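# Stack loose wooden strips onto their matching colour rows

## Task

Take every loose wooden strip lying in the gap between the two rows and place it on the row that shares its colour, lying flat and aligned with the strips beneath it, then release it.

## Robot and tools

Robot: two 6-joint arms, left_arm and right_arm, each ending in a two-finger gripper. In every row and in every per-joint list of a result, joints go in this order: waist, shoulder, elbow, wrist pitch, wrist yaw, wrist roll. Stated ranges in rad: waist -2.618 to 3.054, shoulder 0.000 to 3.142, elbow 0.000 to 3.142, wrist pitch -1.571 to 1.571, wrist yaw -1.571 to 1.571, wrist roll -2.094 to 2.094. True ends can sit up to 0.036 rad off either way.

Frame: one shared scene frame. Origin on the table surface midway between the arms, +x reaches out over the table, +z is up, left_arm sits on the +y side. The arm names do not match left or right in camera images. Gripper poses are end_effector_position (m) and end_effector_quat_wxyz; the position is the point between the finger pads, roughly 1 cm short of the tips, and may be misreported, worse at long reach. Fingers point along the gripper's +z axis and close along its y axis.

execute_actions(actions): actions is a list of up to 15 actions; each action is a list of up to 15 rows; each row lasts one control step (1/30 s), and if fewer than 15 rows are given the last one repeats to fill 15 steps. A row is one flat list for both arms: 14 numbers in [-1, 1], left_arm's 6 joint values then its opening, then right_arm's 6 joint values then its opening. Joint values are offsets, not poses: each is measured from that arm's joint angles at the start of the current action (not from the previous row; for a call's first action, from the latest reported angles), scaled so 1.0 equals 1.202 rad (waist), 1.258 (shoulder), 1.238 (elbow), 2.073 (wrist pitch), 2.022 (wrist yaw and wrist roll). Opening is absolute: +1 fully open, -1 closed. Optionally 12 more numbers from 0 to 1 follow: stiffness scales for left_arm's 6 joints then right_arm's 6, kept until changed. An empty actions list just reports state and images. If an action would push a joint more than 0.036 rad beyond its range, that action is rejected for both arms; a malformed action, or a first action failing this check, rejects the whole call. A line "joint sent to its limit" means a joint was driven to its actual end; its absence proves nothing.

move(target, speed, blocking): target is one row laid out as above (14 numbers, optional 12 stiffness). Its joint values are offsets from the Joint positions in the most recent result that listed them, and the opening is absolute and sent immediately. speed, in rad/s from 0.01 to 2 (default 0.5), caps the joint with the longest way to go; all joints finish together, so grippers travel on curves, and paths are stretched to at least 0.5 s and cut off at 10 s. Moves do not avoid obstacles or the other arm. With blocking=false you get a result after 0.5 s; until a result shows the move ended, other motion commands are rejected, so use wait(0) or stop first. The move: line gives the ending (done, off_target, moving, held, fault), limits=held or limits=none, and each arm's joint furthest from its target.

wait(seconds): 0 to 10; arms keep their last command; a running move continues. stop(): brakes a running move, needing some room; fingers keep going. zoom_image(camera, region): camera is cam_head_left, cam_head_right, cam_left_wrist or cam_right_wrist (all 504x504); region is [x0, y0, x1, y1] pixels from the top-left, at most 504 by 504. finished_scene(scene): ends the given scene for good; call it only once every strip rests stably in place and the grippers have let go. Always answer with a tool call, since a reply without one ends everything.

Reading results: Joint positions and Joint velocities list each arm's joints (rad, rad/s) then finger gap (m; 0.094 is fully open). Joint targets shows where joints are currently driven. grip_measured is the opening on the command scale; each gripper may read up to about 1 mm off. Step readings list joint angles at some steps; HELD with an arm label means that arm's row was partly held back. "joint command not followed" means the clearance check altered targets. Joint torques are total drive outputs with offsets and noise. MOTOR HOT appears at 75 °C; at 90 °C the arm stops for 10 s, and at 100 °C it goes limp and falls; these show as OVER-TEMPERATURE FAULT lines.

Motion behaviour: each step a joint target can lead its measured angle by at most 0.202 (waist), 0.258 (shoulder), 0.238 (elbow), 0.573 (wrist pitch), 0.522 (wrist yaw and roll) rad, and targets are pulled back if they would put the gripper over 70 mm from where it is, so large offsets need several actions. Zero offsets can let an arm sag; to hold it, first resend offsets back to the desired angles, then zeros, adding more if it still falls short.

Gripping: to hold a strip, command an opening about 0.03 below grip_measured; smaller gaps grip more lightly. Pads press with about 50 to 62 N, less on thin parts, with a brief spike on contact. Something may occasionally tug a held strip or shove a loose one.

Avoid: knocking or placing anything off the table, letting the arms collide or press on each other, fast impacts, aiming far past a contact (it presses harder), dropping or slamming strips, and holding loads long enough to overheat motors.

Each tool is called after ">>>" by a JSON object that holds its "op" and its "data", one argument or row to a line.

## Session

>>> {"op": "execute_actions", "data": {
  "actions": []
}}

Scene clock: 0.00 s.
left_arm: end_effector_position=(+0.6914, +0.2021, +0.2132) grip_measured=+1.000 end_effector_quat_wxyz=(+0.563, +0.389, +0.666, -0.296) | right_arm: end_effector_position=(-0.0441, -0.4309, +0.1051) grip_measured=+1.000 end_effector_quat_wxyz=(+0.104, +0.349, +0.931, +0.023)
Joint names: [waist, shoulder, elbow, wrist pitch, wrist yaw, wrist roll]
Joint positions: left_arm=[ 0.363  2.635  2.531 -0.392  1.158  0.505  0.094] | right_arm=[-1.604  1.252  0.933 -1.267 -0.213 -1.063  0.094]
Joint velocities: left_arm=[-0.007  0.002 -0.017  0.007  0.007  0.066  0.   ] | right_arm=[-0.002 -0.012 -0.017  0.022  0.007 -0.125  0.   ]
Joint torques (N m, as the arm reports them, + toward a larger angle): no reading
Motor temperatures (°C, as the motors report them): left_arm=[27 30 28 27 27 28] | right_arm=[28 31 27 29 28 28]
Joint targets: left_arm=[0.363 2.613 2.543 -0.389 1.167 0.506] | right_arm=[-1.604 1.245 0.941 -1.270 -0.220 -1.063]
Joint stiffness scale: left_arm=[1. 1. 1. 1. 1. 1.] | right_arm=[1. 1. 1. 1. 1. 1.]

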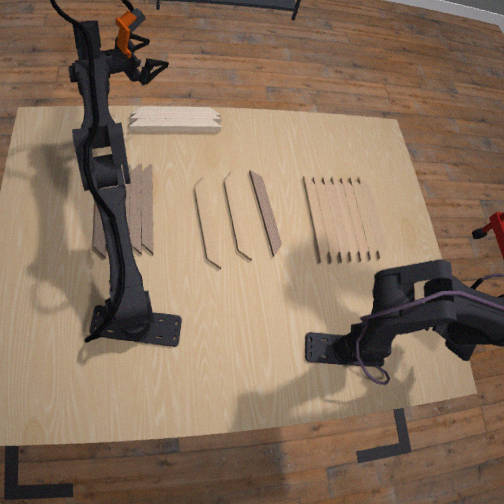

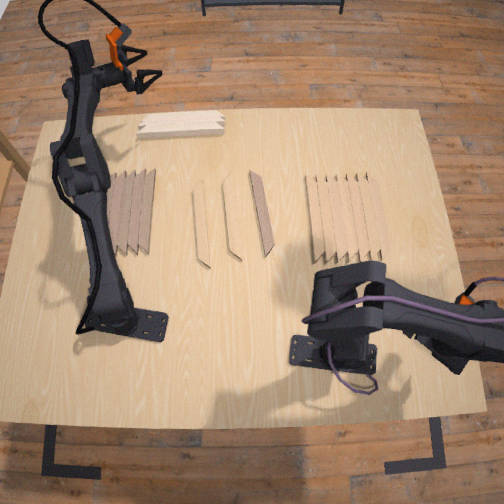

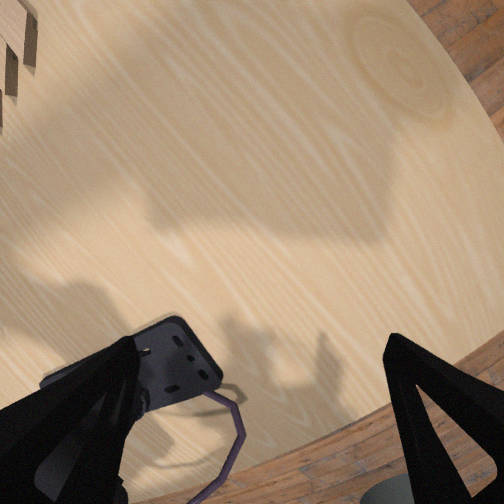

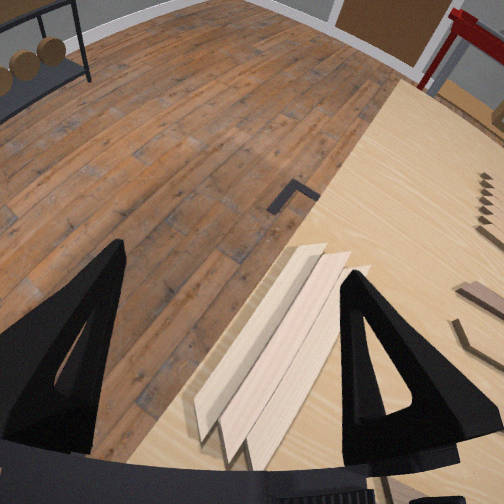

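>>> {"op": "zoom_image", "data": {
  "camera": "cam_head_right",
  "region": [90, 100, 400, 290]
}}

Region (90, 100, 400, 290) of cam_head_right's 504x504 image, scaled by 1.626, with more detail than that image has; it fills the top 309 rows of this view, and the rest is white.

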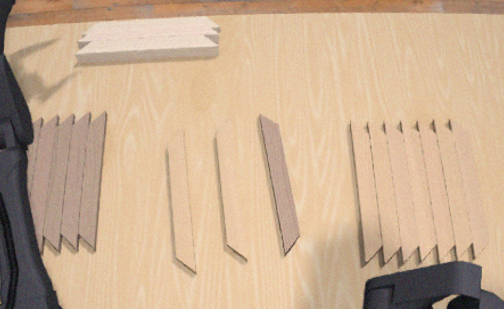

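>>> {"op": "move", "data": {
  "target": [-0.02,-0.9,-1.0,-0.42,-0.573,-0.55,0.3, 1.0,0.2,0.25,-0.016,0.105,0.38,0.3],
  "speed": 1.0
}}

>>> {"op": "move", "data": {
  "target": [0,0,0,0,0,0,0.3, 0.942,0.523,0.48,0.064,0,0.395,0.3],
  "speed": 1.0
}}

Scene clock: 19.67 s.
left_arm: end_effector_position=(+0.3257, +0.2929, +0.1394) grip_measured=+0.302 end_effector_quat_wxyz=(+0.045, -0.379, +0.924, -0.015) | right_arm: end_effector_position=(+0.1662, -0.3767, +0.1205) grip_measured=+0.303 end_effector_quat_wxyz=(-0.003, +0.139, +0.990, +0.007)
Joint names: [waist, shoulder, elbow, wrist pitch, wrist yaw, wrist roll]
Joint positions: left_arm=[ 0.353  1.526  1.304 -1.254  0.012 -0.599  0.061] | right_arm=[-0.406  1.498  1.206 -1.291 -0.009 -0.301  0.061]
Joint velocities: left_arm=[ 0.017 -0.022 -0.002  0.022  0.007 -0.022 -0.001] | right_arm=[-0.002  0.002 -0.002 -0.051  0.022 -0.037 -0.001]
Joint torques (N m, as the arm reports them, + toward a larger angle): left_arm=[-1.19 -8.94  5.07  0.71 -0.15 -0.05] | right_arm=[ 0.21 -5.19  7.06  0.21  0.06  0.03]
Motor temperatures (°C, as the motors report them): left_arm=[27 42 30 30 27 28] | right_arm=[28 31 29 30 28 28]
Joint targets: left_arm=[0.340 1.503 1.292 -1.262 -0.001 -0.607] | right_arm=[-0.402 1.503 1.242 -1.300 -0.001 -0.294]
Joint stiffness scale: left_arm=[1. 1. 1. 1. 1. 1.] | right_arm=[1. 1. 1. 1. 1. 1.]
move: off_target (left_arm, right_arm); limits=none; left_arm: farthest joint: the shoulder, 0.023 radians from its target (1.132 radians at the start); right_arm: farthest joint: the elbow, 0.037 radians from its target (0.310 radians at the start)

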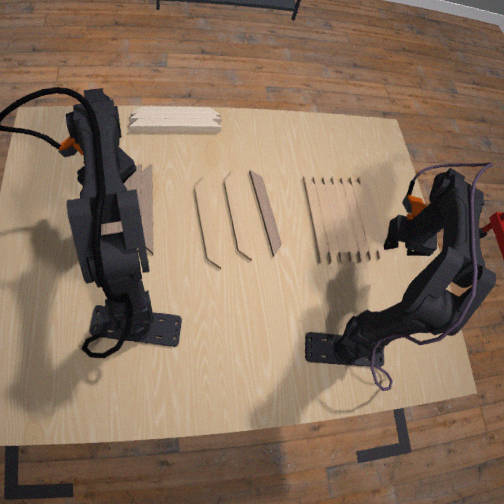

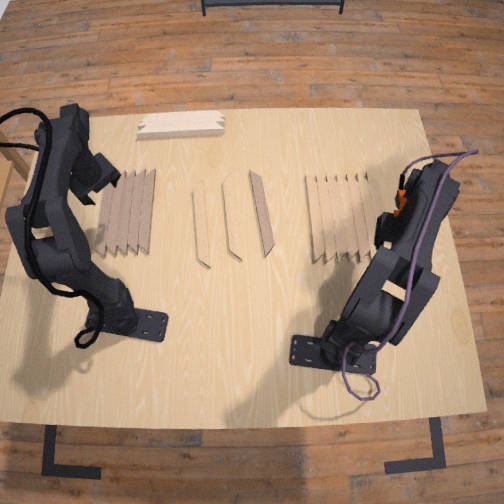

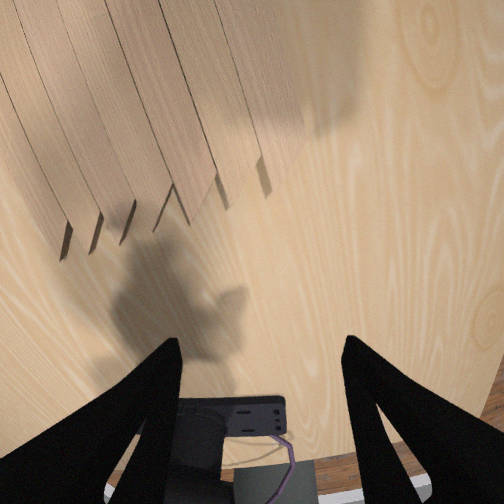

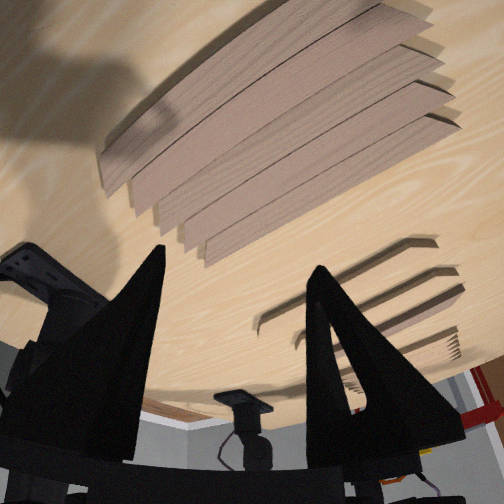

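Scene clock: 21.67 s.
left_arm: end_effector_position=(+0.3257, +0.2929, +0.1394) grip_measured=+0.302 end_effector_quat_wxyz=(+0.045, -0.379, +0.924, -0.015) | right_arm: end_effector_position=(+0.3088, -0.0184, +0.0484) grip_measured=+0.303 end_effector_quat_wxyz=(+0.000, -0.033, +0.999, +0.007)
Joint names: [waist, shoulder, elbow, wrist pitch, wrist yaw, wrist roll]
Joint positions: left_arm=[ 0.353  1.526  1.304 -1.254  0.012 -0.599  0.061] | right_arm=[ 0.732  2.163  1.759 -1.16  -0.012  0.492  0.061]
Joint velocities: left_arm=[-0.002  0.002 -0.017  0.007 -0.007  0.007  0.   ] | right_arm=[-0.007 -0.007 -0.002 -0.022 -0.037 -0.007 -0.   ]
Joint torques (N m, as the arm reports them, + toward a larger angle): left_arm=[-0.03 -7.06  6.08  0.79 -0.04  0.02] | right_arm=[ -0.45 -12.75   7.39   0.33   0.     0.02]
Motor temperatures (°C, as the motors report them): left_arm=[27 41 30 29 27 28] | right_arm=[28 32 29 30 28 28]
Joint targets: left_arm=[0.353 1.526 1.304 -1.254 0.012 -0.599] | right_arm=[0.727 2.155 1.800 -1.158 -0.009 0.498]
Joint stiffness scale: left_arm=[1. 1. 1. 1. 1. 1.] | right_arm=[1. 1. 1. 1. 1. 1.]
move: off_target (right_arm); limits=none; left_arm: farthest joint: the waist, 0.000 radians from its target (0.000 radians at the start); right_arm: farthest joint: the elbow, 0.041 radians from its target (0.594 radians at the start)

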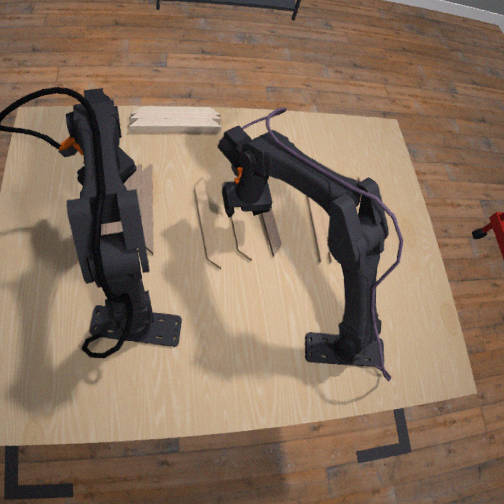

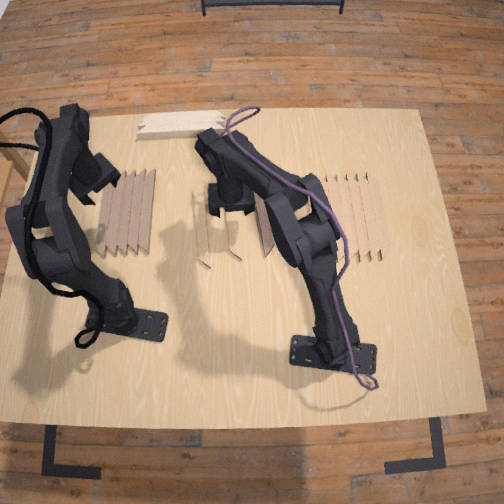

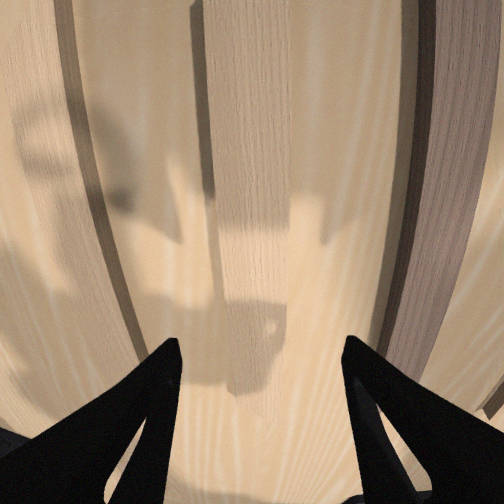

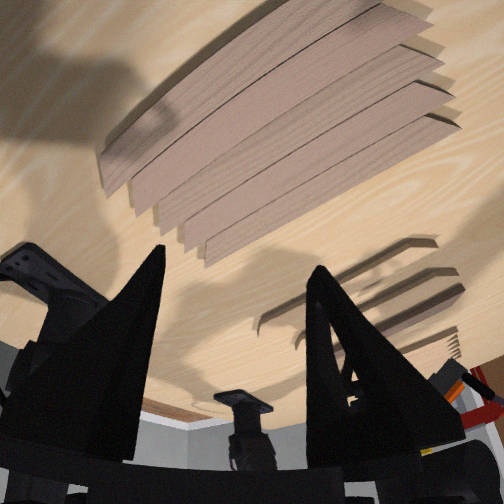

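>>> {"op": "move", "data": {
  "target": [0,0,0,0,0,0,0.3, 0,0.041,-0.065,0.058,0.008,-0.022,0.3],
  "speed": 0.2
}}

>>> {"op": "move", "data": {
  "target": [0,0,0,0,0,0,0.3, 0,0,0,0,0,0,-0.5]
}}

Scene clock: 27.43 s.
left_arm: end_effector_position=(+0.3257, +0.2929, +0.1394) grip_measured=+0.302 end_effector_quat_wxyz=(+0.045, -0.379, +0.924, -0.015) | right_arm: end_effector_position=(+0.3122, -0.0173, +0.0112) grip_measured=+0.303 end_effector_quat_wxyz=(-0.001, -0.052, +0.999, +0.004)
Joint names: [waist, shoulder, elbow, wrist pitch, wrist yaw, wrist roll]
Joint positions: left_arm=[ 0.353  1.526  1.304 -1.254  0.012 -0.599  0.061] | right_arm=[ 0.732  2.216  1.696 -1.049 -0.008  0.454  0.061]
Joint velocities: left_arm=[ 0.007  0.007  0.002 -0.066  0.066 -0.037 -0.001] | right_arm=[-0.022  0.002  0.002 -0.051 -0.007 -0.022 -0.001]
Joint torques (N m, as the arm reports them, + toward a larger angle): left_arm=[ 0.01 -7.07  6.08  0.77 -0.03  0.03] | right_arm=[ -0.03 -12.76   3.4    0.42   0.11  -0.07]
Motor temperatures (°C, as the motors report them): left_arm=[27 39 29 29 27 28] | right_arm=[28 34 29 30 28 28]
Joint targets: left_arm=[0.353 1.526 1.304 -1.254 0.012 -0.599] | right_arm=[0.732 2.214 1.679 -1.040 0.004 0.447]
Joint stiffness scale: left_arm=[1. 1. 1. 1. 1. 1.] | right_arm=[1. 1. 1. 1. 1. 1.]
move: done; limits=none; left_arm: farthest joint: the waist, 0.000 radians from its target (0.000 radians at the start); right_arm: farthest joint: the elbow, 0.017 radians from its target (0.081 radians at the start)

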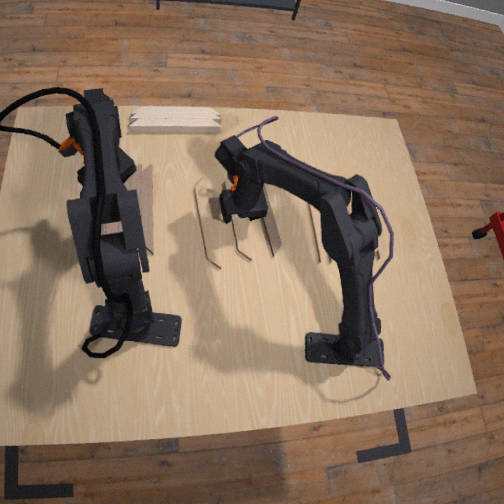

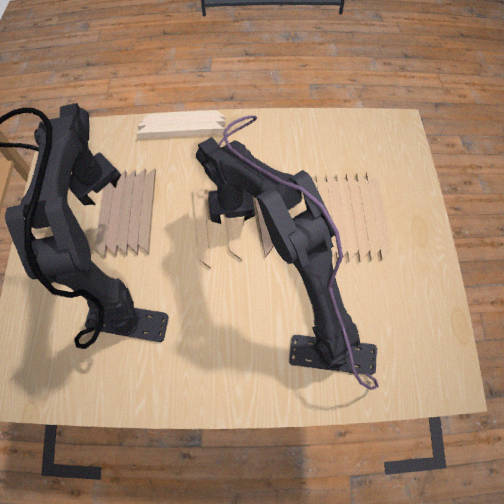

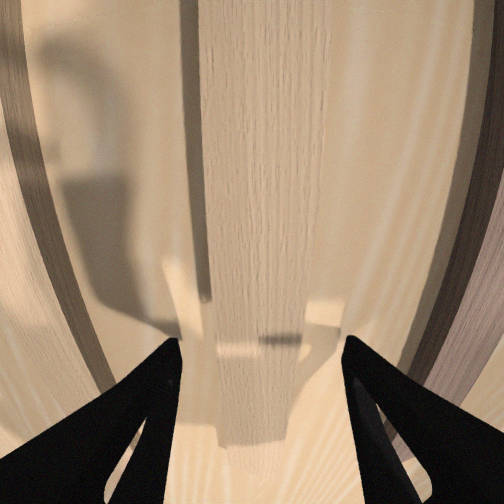

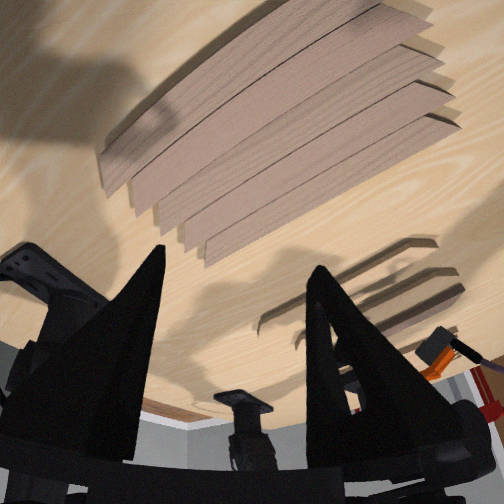

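Scene clock: 27.93 s.
left_arm: end_effector_position=(+0.3257, +0.2929, +0.1394) grip_measured=+0.302 end_effector_quat_wxyz=(+0.045, -0.379, +0.924, -0.015) | right_arm: end_effector_position=(+0.3122, -0.0172, +0.0112) grip_measured=-0.453 end_effector_quat_wxyz=(-0.001, -0.052, +0.999, +0.004)
Joint names: [waist, shoulder, elbow, wrist pitch, wrist yaw, wrist roll]
Joint positions: left_arm=[ 0.353  1.526  1.304 -1.254  0.012 -0.599  0.061] | right_arm=[ 0.732  2.216  1.696 -1.049 -0.008  0.454  0.026]
Joint velocities: left_arm=[-0.012  0.007 -0.017  0.022  0.051  0.066 -0.   ] | right_arm=[ 0.012  0.007 -0.017 -0.051 -0.037 -0.051  0.   ]
Joint torques (N m, as the arm reports them, + toward a larger angle): left_arm=[ 0.   -7.09  6.11  0.78 -0.04  0.02] | right_arm=[  0.07 -12.51   4.55   0.28   0.    -0.06]
Motor temperatures (°C, as the motors report them): left_arm=[27 38 29 29 27 28] | right_arm=[28 34 29 30 28 28]
Joint targets: left_arm=[0.353 1.526 1.304 -1.254 0.012 -0.599] | right_arm=[0.732 2.216 1.696 -1.049 -0.008 0.453]
Joint stiffness scale: left_arm=[1. 1. 1. 1. 1. 1.] | right_arm=[1. 1. 1. 1. 1. 1.]
move: done; limits=none; left_arm: farthest joint: the waist, 0.000 radians from its target (0.000 radians at the start); right_arm: farthest joint: the waist, 0.000 radians from its target (0.000 radians at the start)

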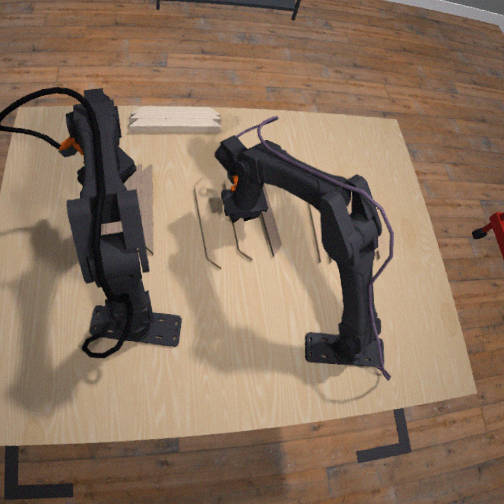

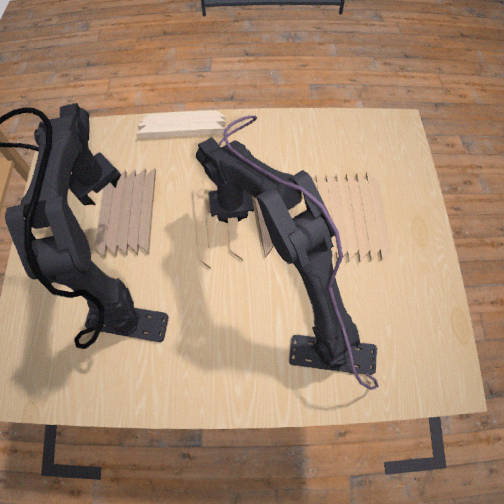

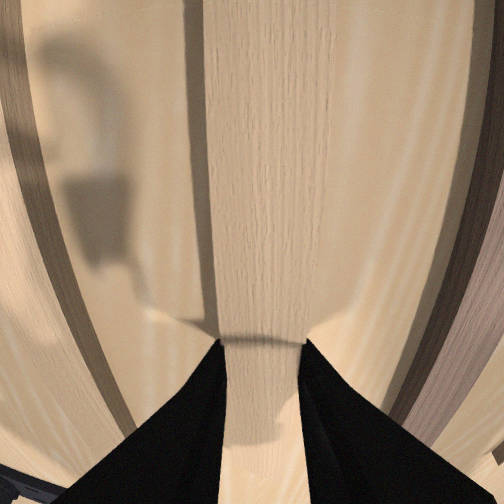

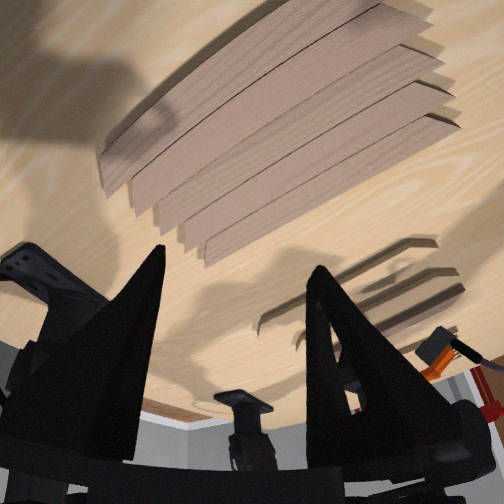

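>>> {"op": "move", "data": {
  "target": [0,0,0,0,0,0,0.3, 0,-0.1,0,-0.06,0,0,-0.5],
  "speed": 0.5
}}

>>> {"op": "move", "data": {
  "target": [-0.889,0.556,0.525,0,-0.005,-0.232,0.3, -0.728,-0.162,-0.265,0.066,0,-0.386,-0.5],
  "speed": 0.8
}}

>>> {"op": "zoom_image", "data": {
  "camera": "cam_head_left",
  "region": [290, 155, 410, 275]
}}

Scene clock: 39.47 s.
left_arm: end_effector_position=(+0.3257, +0.2929, +0.1394) grip_measured=+0.302 end_effector_quat_wxyz=(+0.045, -0.379, +0.924, -0.015) | right_arm: end_effector_position=(+0.2962, -0.0272, +0.0563) grip_measured=-0.453 end_effector_quat_wxyz=(-0.002, -0.052, +0.999, +0.004)
Joint names: [waist, shoulder, elbow, wrist pitch, wrist yaw, wrist roll]
Joint positions: left_arm=[ 0.353  1.526  1.304 -1.254  0.012 -0.599  0.061] | right_arm=[ 0.732  2.102  1.696 -1.164 -0.008  0.454  0.026]
Joint velocities: left_arm=[ 0.007  0.002 -0.022  0.022 -0.037 -0.095 -0.   ] | right_arm=[ 0.007 -0.027 -0.012  0.022 -0.037 -0.051  0.   ]
Joint torques (N m, as the arm reports them, + toward a larger angle): left_arm=[-0.06 -7.05  6.06  0.78 -0.02  0.02] | right_arm=[  0.2  -12.34   4.53   0.27   0.01  -0.03]
Motor temperatures (°C, as the motors report them): left_arm=[27 36 29 28 27 28] | right_arm=[28 36 29 30 28 28]
Joint targets: left_arm=[0.353 1.526 1.304 -1.254 0.012 -0.599] | right_arm=[0.732 2.091 1.696 -1.173 -0.008 0.454]
Joint stiffness scale: left_arm=[1. 1. 1. 1. 1. 1.] | right_arm=[1. 1. 1. 1. 1. 1.]
move: done; limits=none; left_arm: farthest joint: the waist, 0.000 radians from its target (0.000 radians at the start); right_arm: farthest joint: the shoulder, 0.011 radians from its target (0.126 radians at the start)

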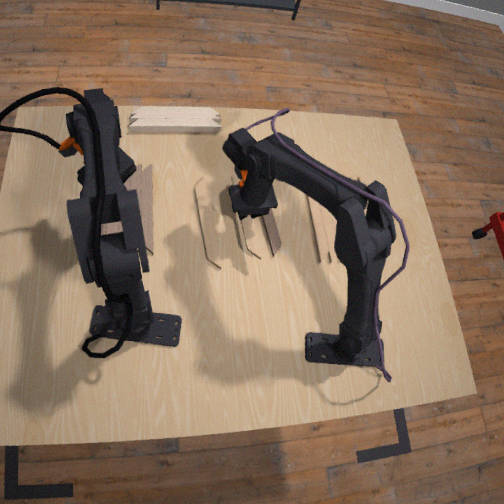

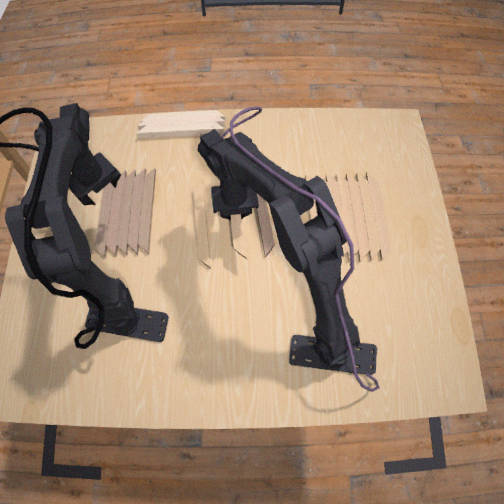

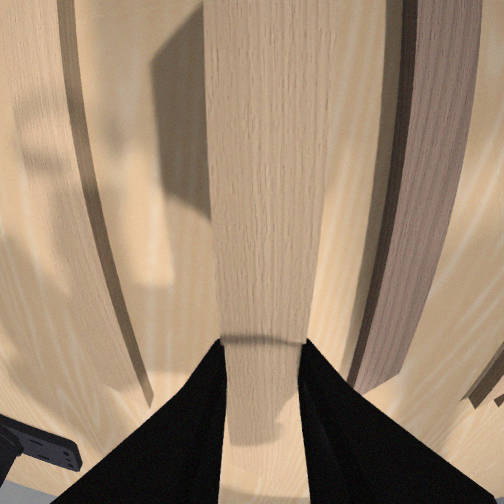

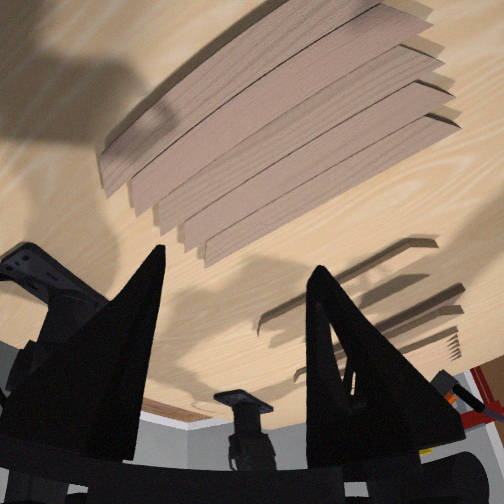

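Scene clock: 41.63 s.
left_arm: end_effector_position=(+0.3158, -0.0979, +0.0578) grip_measured=+0.302 end_effector_quat_wxyz=(-0.005, -0.080, +0.997, -0.005) | right_arm: end_effector_position=(+0.2897, -0.3513, +0.0433) grip_measured=-0.453 end_effector_quat_wxyz=(-0.002, +0.001, +1.000, +0.004)
Joint names: [waist, shoulder, elbow, wrist pitch, wrist yaw, wrist roll]
Joint positions: left_arm=[-0.726  2.235  1.914 -1.247  0.014 -1.06   0.061] | right_arm=[-0.148  1.925  1.386 -1.037 -0.007 -0.32   0.026]
Joint velocities: left_arm=[-0.007 -0.007  0.017  0.022 -0.007  0.007  0.   ] | right_arm=[ 0.012 -0.007 -0.007 -0.051 -0.022  0.007  0.001]
Joint torques (N m, as the arm reports them, + toward a larger angle): left_arm=[  0.87 -14.36   9.64   0.55  -0.14  -0.03] | right_arm=[  0.53 -12.07   3.14   0.45   0.01  -0.05]
Motor temperatures (°C, as the motors report them): left_arm=[27 36 30 28 27 28] | right_arm=[28 37 29 30 28 28]
Joint targets: left_arm=[-0.716 2.226 1.954 -1.254 0.001 -1.068] | right_arm=[-0.143 1.898 1.368 -1.027 -0.008 -0.327]
Joint stiffness scale: left_arm=[1. 1. 1. 1. 1. 1.] | right_arm=[1. 1. 1. 1. 1. 1.]
move: off_target (left_arm, right_arm); limits=none; left_arm: farthest joint: the elbow, 0.040 radians from its target (0.650 radians at the start); right_arm: farthest joint: the shoulder, 0.027 radians from its target (0.203 radians at the start)

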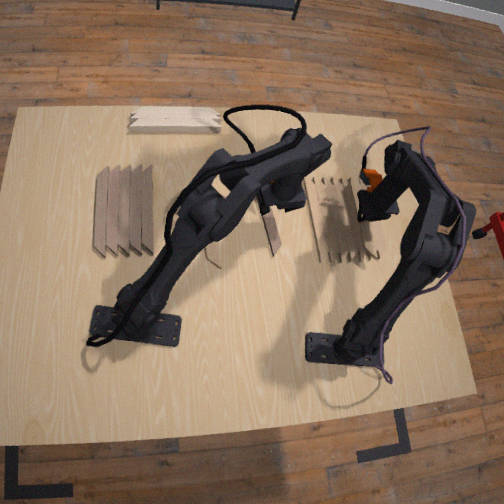

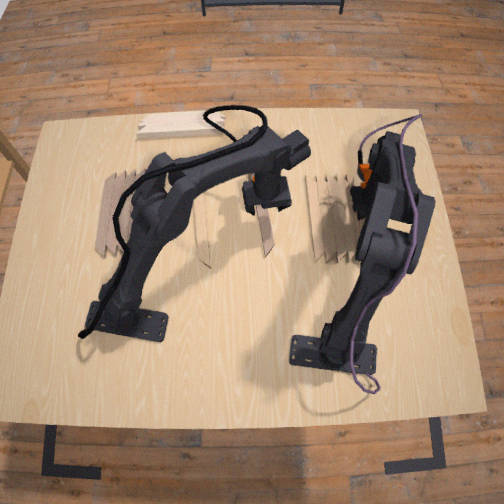

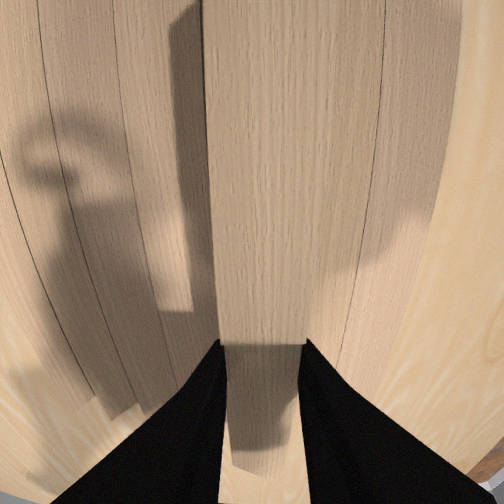

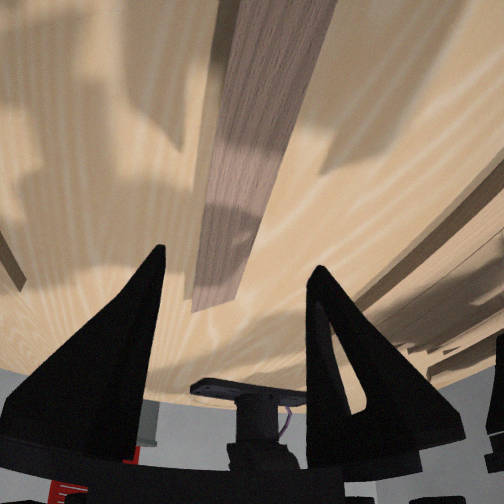

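Region (290, 155, 410, 275) of cam_head_left's 504x504 image, scaled by 4.200, with more detail than that image has.

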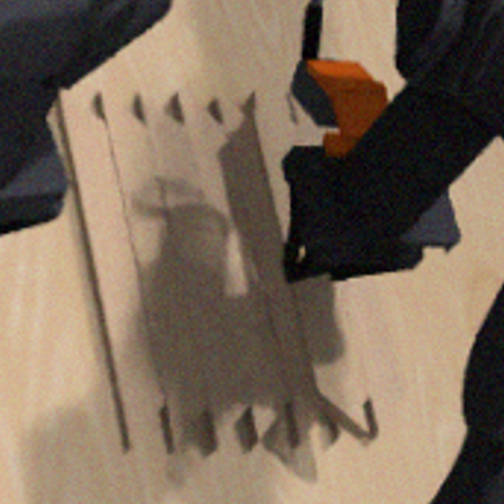

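>>> {"op": "move", "data": {
  "target": [0.016,0,-0.148,0.09,0,0.034,0.3, 0.018,0.012,-0.04,0.028,0,0.008,-0.5],
  "speed": 0.25
}}

Scene clock: 47.83 s.
left_arm: end_effector_position=(+0.3146, -0.0915, +0.0152) grip_measured=+0.301 end_effector_quat_wxyz=(-0.004, -0.054, +0.998, -0.008) | right_arm: end_effector_position=(+0.2910, -0.3468, +0.0302) grip_measured=-0.453 end_effector_quat_wxyz=(-0.002, -0.001, +1.000, +0.004)
Joint names: [waist, shoulder, elbow, wrist pitch, wrist yaw, wrist roll]
Joint positions: left_arm=[-0.718  2.235  1.743 -1.071  0.016 -0.999  0.061] | right_arm=[-0.135  1.941  1.352 -0.988 -0.007 -0.31   0.026]
Joint velocities: left_arm=[ 0.002 -0.017 -0.002 -0.007  0.007  0.022  0.   ] | right_arm=[ 0.007  0.002 -0.002  0.037 -0.007  0.081 -0.001]
Joint torques (N m, as the arm reports them, + toward a larger angle): left_arm=[  0.98 -13.46   4.64   0.74  -0.04   0.1 ] | right_arm=[  0.7  -10.05   3.25   0.44  -0.01   0.03]
Motor temperatures (°C, as the motors report them): left_arm=[27 37 30 28 27 28] | right_arm=[28 37 29 30 28 28]
Joint targets: left_arm=[-0.706 2.235 1.731 -1.061 0.014 -0.991] | right_arm=[-0.127 1.940 1.336 -0.979 -0.007 -0.304]
Joint stiffness scale: left_arm=[1. 1. 1. 1. 1. 1.] | right_arm=[1. 1. 1. 1. 1. 1.]
move: done; limits=none; left_arm: farthest joint: the elbow, 0.012 radians from its target (0.184 radians at the start); right_arm: farthest joint: the elbow, 0.016 radians from its target (0.049 radians at the start)

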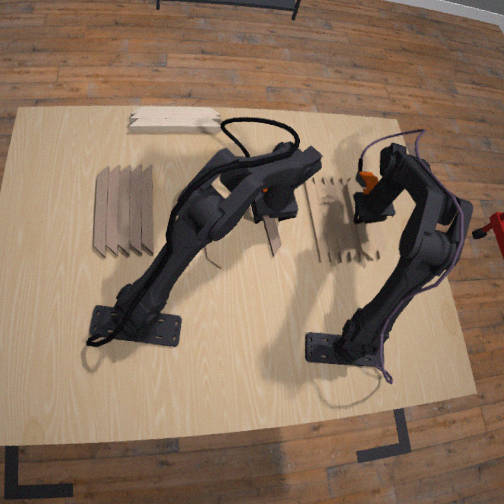

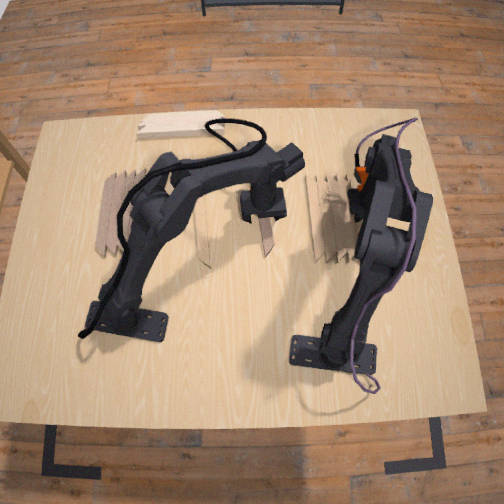

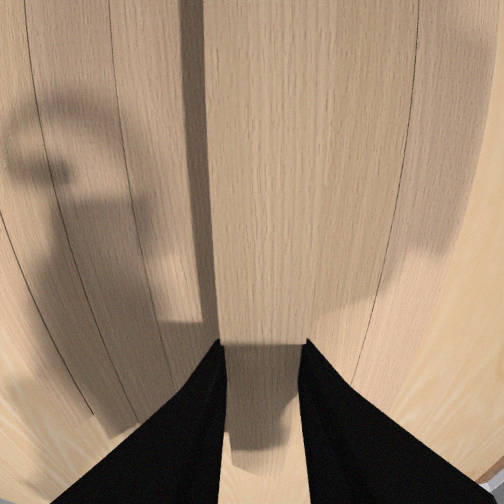

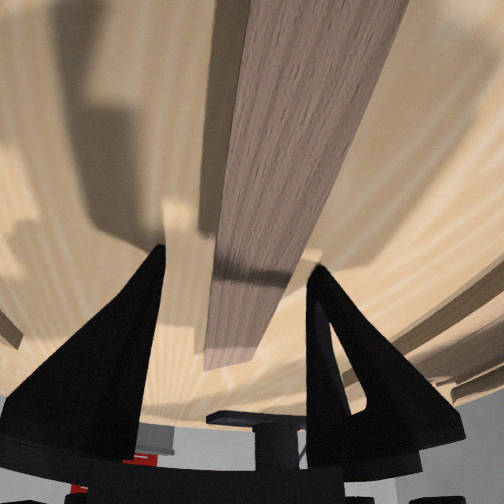

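>>> {"op": "move", "data": {
  "target": [0,0,0,0,0,0.04,0.0, 0,0.004,-0.036,0.017,0,0,-0.5],
  "speed": 0.12
}}

>>> {"op": "move", "data": {
  "target": [0,0,0,0,0,0,-0.5, 0,0,0,0,0,0,0.3]
}}

>>> {"op": "move", "data": {
  "target": [0,-0.11,0,-0.06,0,0,-0.5, 0,-0.12,0,-0.065,0,0,0.3],
  "speed": 0.5
}}

Scene clock: 54.00 s.
left_arm: end_effector_position=(+0.3147, -0.0915, +0.0152) grip_measured=+0.002 end_effector_quat_wxyz=(-0.004, -0.018, +1.000, -0.008) | right_arm: end_effector_position=(+0.2878, -0.3458, +0.0241) grip_measured=-0.453 end_effector_quat_wxyz=(-0.004, -0.001, +1.000, +0.005)
Joint names: [waist, shoulder, elbow, wrist pitch, wrist yaw, wrist roll]
Joint positions: left_arm=[-0.718  2.235  1.743 -1.07   0.016 -0.927  0.047] | right_arm=[-0.135  1.941  1.326 -0.967 -0.007 -0.31   0.026]
Joint velocities: left_arm=[-0.002 -0.002 -0.012  0.007 -0.007 -0.022  0.   ] | right_arm=[-0.017  0.002 -0.007  0.022  0.037 -0.037  0.001]
Joint torques (N m, as the arm reports them, + toward a larger angle): left_arm=[ -0.06 -13.47   5.75   0.62  -0.04   0.09] | right_arm=[-0.15 -9.49  3.15  0.47 -0.02  0.01]
Motor temperatures (°C, as the motors report them): left_arm=[27 38 30 28 27 28] | right_arm=[28 36 28 30 28 28]
Joint targets: left_arm=[-0.718 2.235 1.743 -1.071 0.016 -0.919] | right_arm=[-0.135 1.946 1.308 -0.953 -0.007 -0.310]
Joint stiffness scale: left_arm=[1. 1. 1. 1. 1. 1.] | right_arm=[1. 1. 1. 1. 1. 1.]
move: done; limits=none; left_arm: farthest joint: the wrist roll, 0.009 radians from its target (0.081 radians at the start); right_arm: farthest joint: the elbow, 0.019 radians from its target (0.045 radians at the start)

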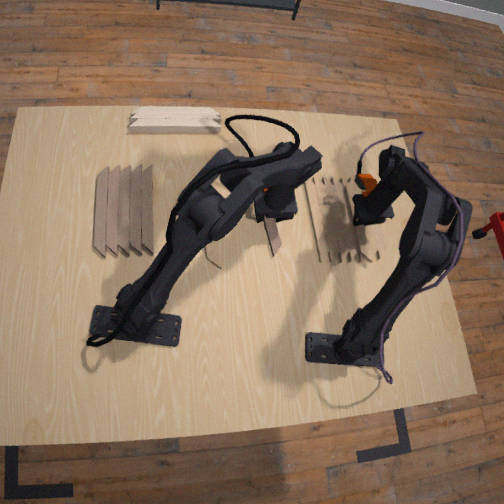

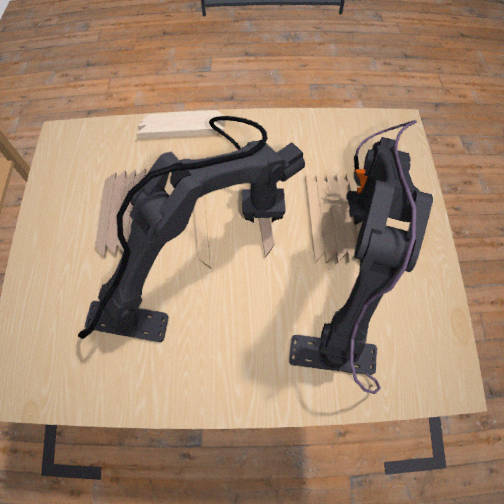

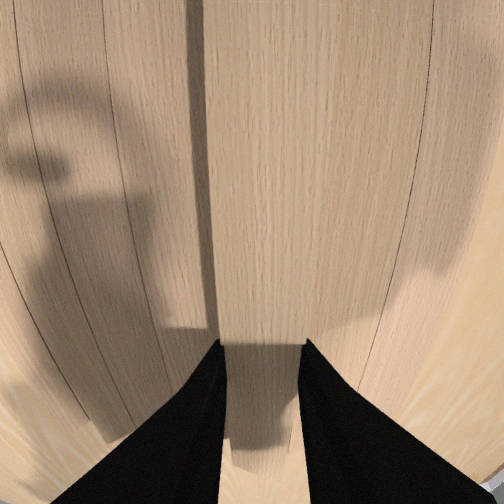

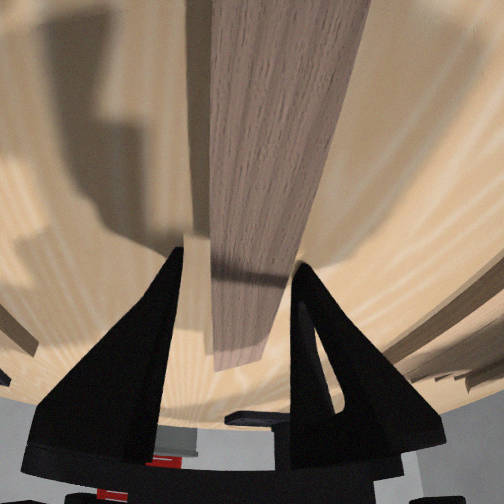

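Scene clock: 54.50 s.
left_arm: end_effector_position=(+0.3146, -0.0917, +0.0152) grip_measured=-0.445 end_effector_quat_wxyz=(-0.004, -0.018, +1.000, -0.009) | right_arm: end_effector_position=(+0.2878, -0.3458, +0.0241) grip_measured=+0.297 end_effector_quat_wxyz=(-0.004, -0.001, +1.000, +0.005)
Joint names: [waist, shoulder, elbow, wrist pitch, wrist yaw, wrist roll]
Joint positions: left_arm=[-0.718  2.235  1.743 -1.07   0.017 -0.927  0.026] | right_arm=[-0.135  1.941  1.326 -0.967 -0.007 -0.31   0.061]
Joint velocities: left_arm=[ 0.007 -0.002 -0.002  0.095  0.095 -0.022 -0.001] | right_arm=[-0.017 -0.022  0.012 -0.022 -0.051 -0.037  0.   ]
Joint torques (N m, as the arm reports them, + toward a larger angle): left_arm=[ -0.03 -13.47   5.78   0.63  -0.04   0.02] | right_arm=[  0.01 -10.04   4.16   0.28   0.01  -0.01]
Motor temperatures (°C, as the motors report them): left_arm=[27 38 30 28 27 28] | right_arm=[28 36 28 30 28 28]
Joint targets: left_arm=[-0.718 2.235 1.743 -1.070 0.016 -0.927] | right_arm=[-0.135 1.941 1.326 -0.966 -0.007 -0.310]
Joint stiffness scale: left_arm=[1. 1. 1. 1. 1. 1.] | right_arm=[1. 1. 1. 1. 1. 1.]
move: done; limits=none; left_arm: farthest joint: the wrist yaw, 0.001 radians from its target (0.000 radians at the start); right_arm: farthest joint: the waist, 0.000 radians from its target (0.000 radians at the start)

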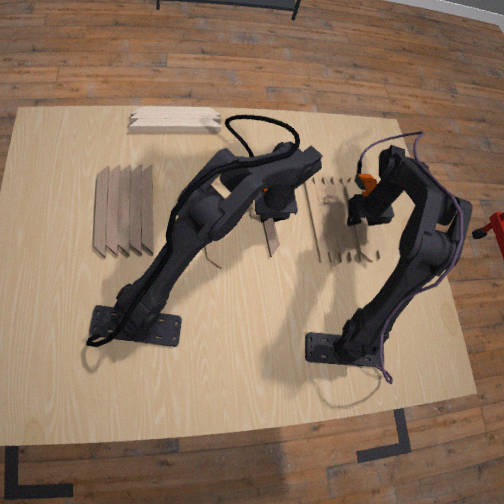

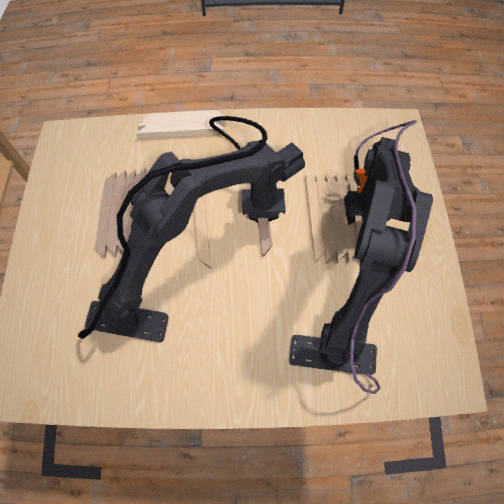

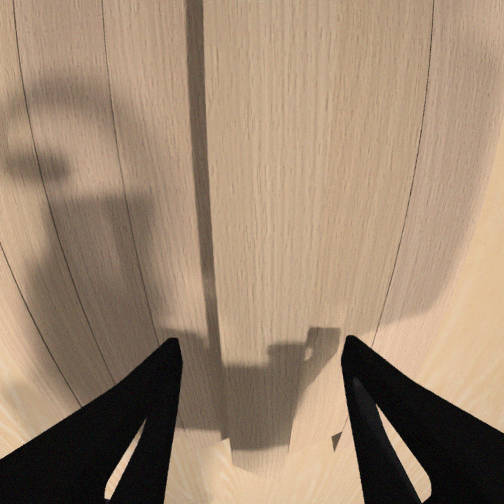

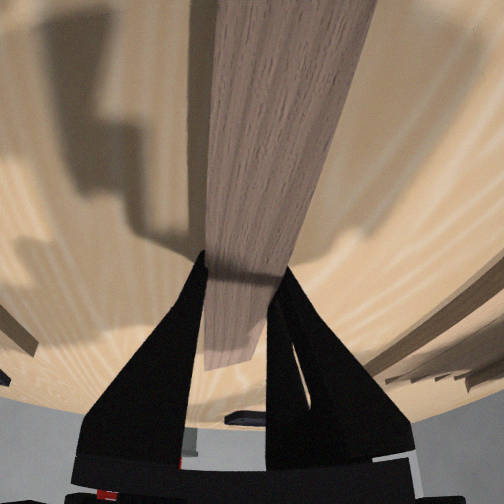

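Scene clock: 55.57 s.
left_arm: end_effector_position=(+0.3025, -0.0771, +0.0619) grip_measured=-0.445 end_effector_quat_wxyz=(-0.003, -0.018, +1.000, -0.010) | right_arm: end_effector_position=(+0.2679, -0.3394, +0.0689) grip_measured=+0.297 end_effector_quat_wxyz=(+0.004, -0.001, +1.000, +0.002)
Joint names: [waist, shoulder, elbow, wrist pitch, wrist yaw, wrist roll]
Joint positions: left_arm=[-0.718  2.118  1.743 -1.184  0.018 -0.927  0.026] | right_arm=[-0.135  1.8    1.326 -1.091 -0.007 -0.31   0.061]
Joint velocities: left_arm=[ 0.002 -0.007 -0.002 -0.051  0.022 -0.051 -0.001] | right_arm=[ 0.002 -0.007 -0.012 -0.007  0.051 -0.007 -0.001]
Joint torques (N m, as the arm reports them, + toward a larger angle): left_arm=[  0.01 -14.29   5.85   0.53  -0.04   0.03] | right_arm=[ 0.01 -9.34  4.29  0.19  0.03 -0.05]
Motor temperatures (°C, as the motors report them): left_arm=[27 39 30 28 27 28] | right_arm=[28 36 29 30 28 28]
Joint targets: left_arm=[-0.718 2.097 1.743 -1.194 0.017 -0.927] | right_arm=[-0.135 1.790 1.326 -1.101 -0.007 -0.310]
Joint stiffness scale: left_arm=[1. 1. 1. 1. 1. 1.] | right_arm=[1. 1. 1. 1. 1. 1.]
move: off_target (left_arm); limits=none; left_arm: farthest joint: the shoulder, 0.021 radians from its target (0.138 radians at the start); right_arm: farthest joint: the shoulder, 0.010 radians from its target (0.151 radians at the start)

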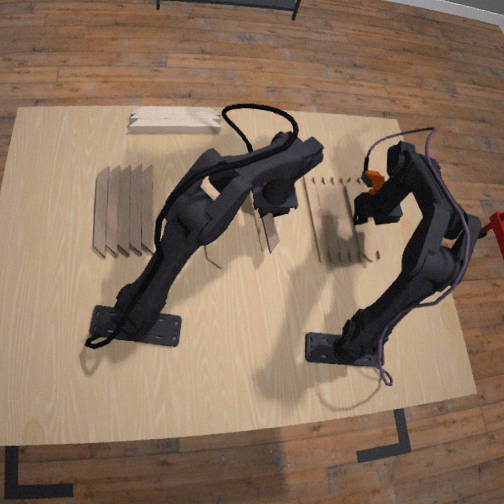

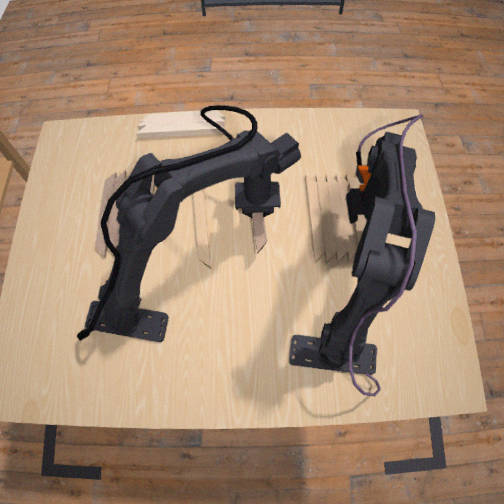

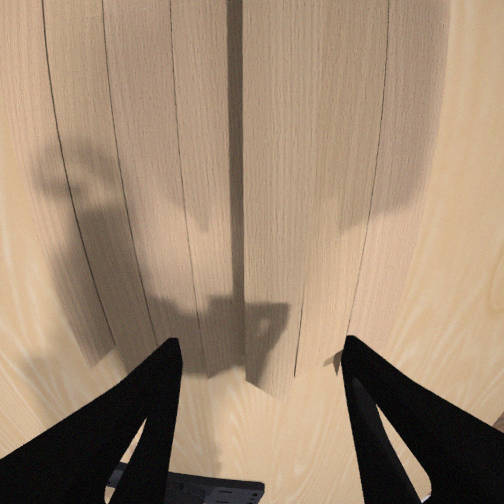

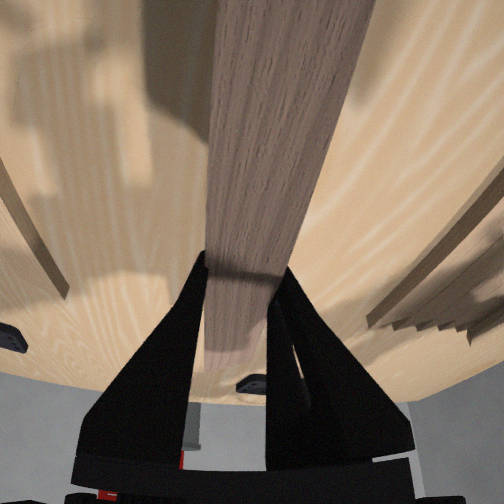

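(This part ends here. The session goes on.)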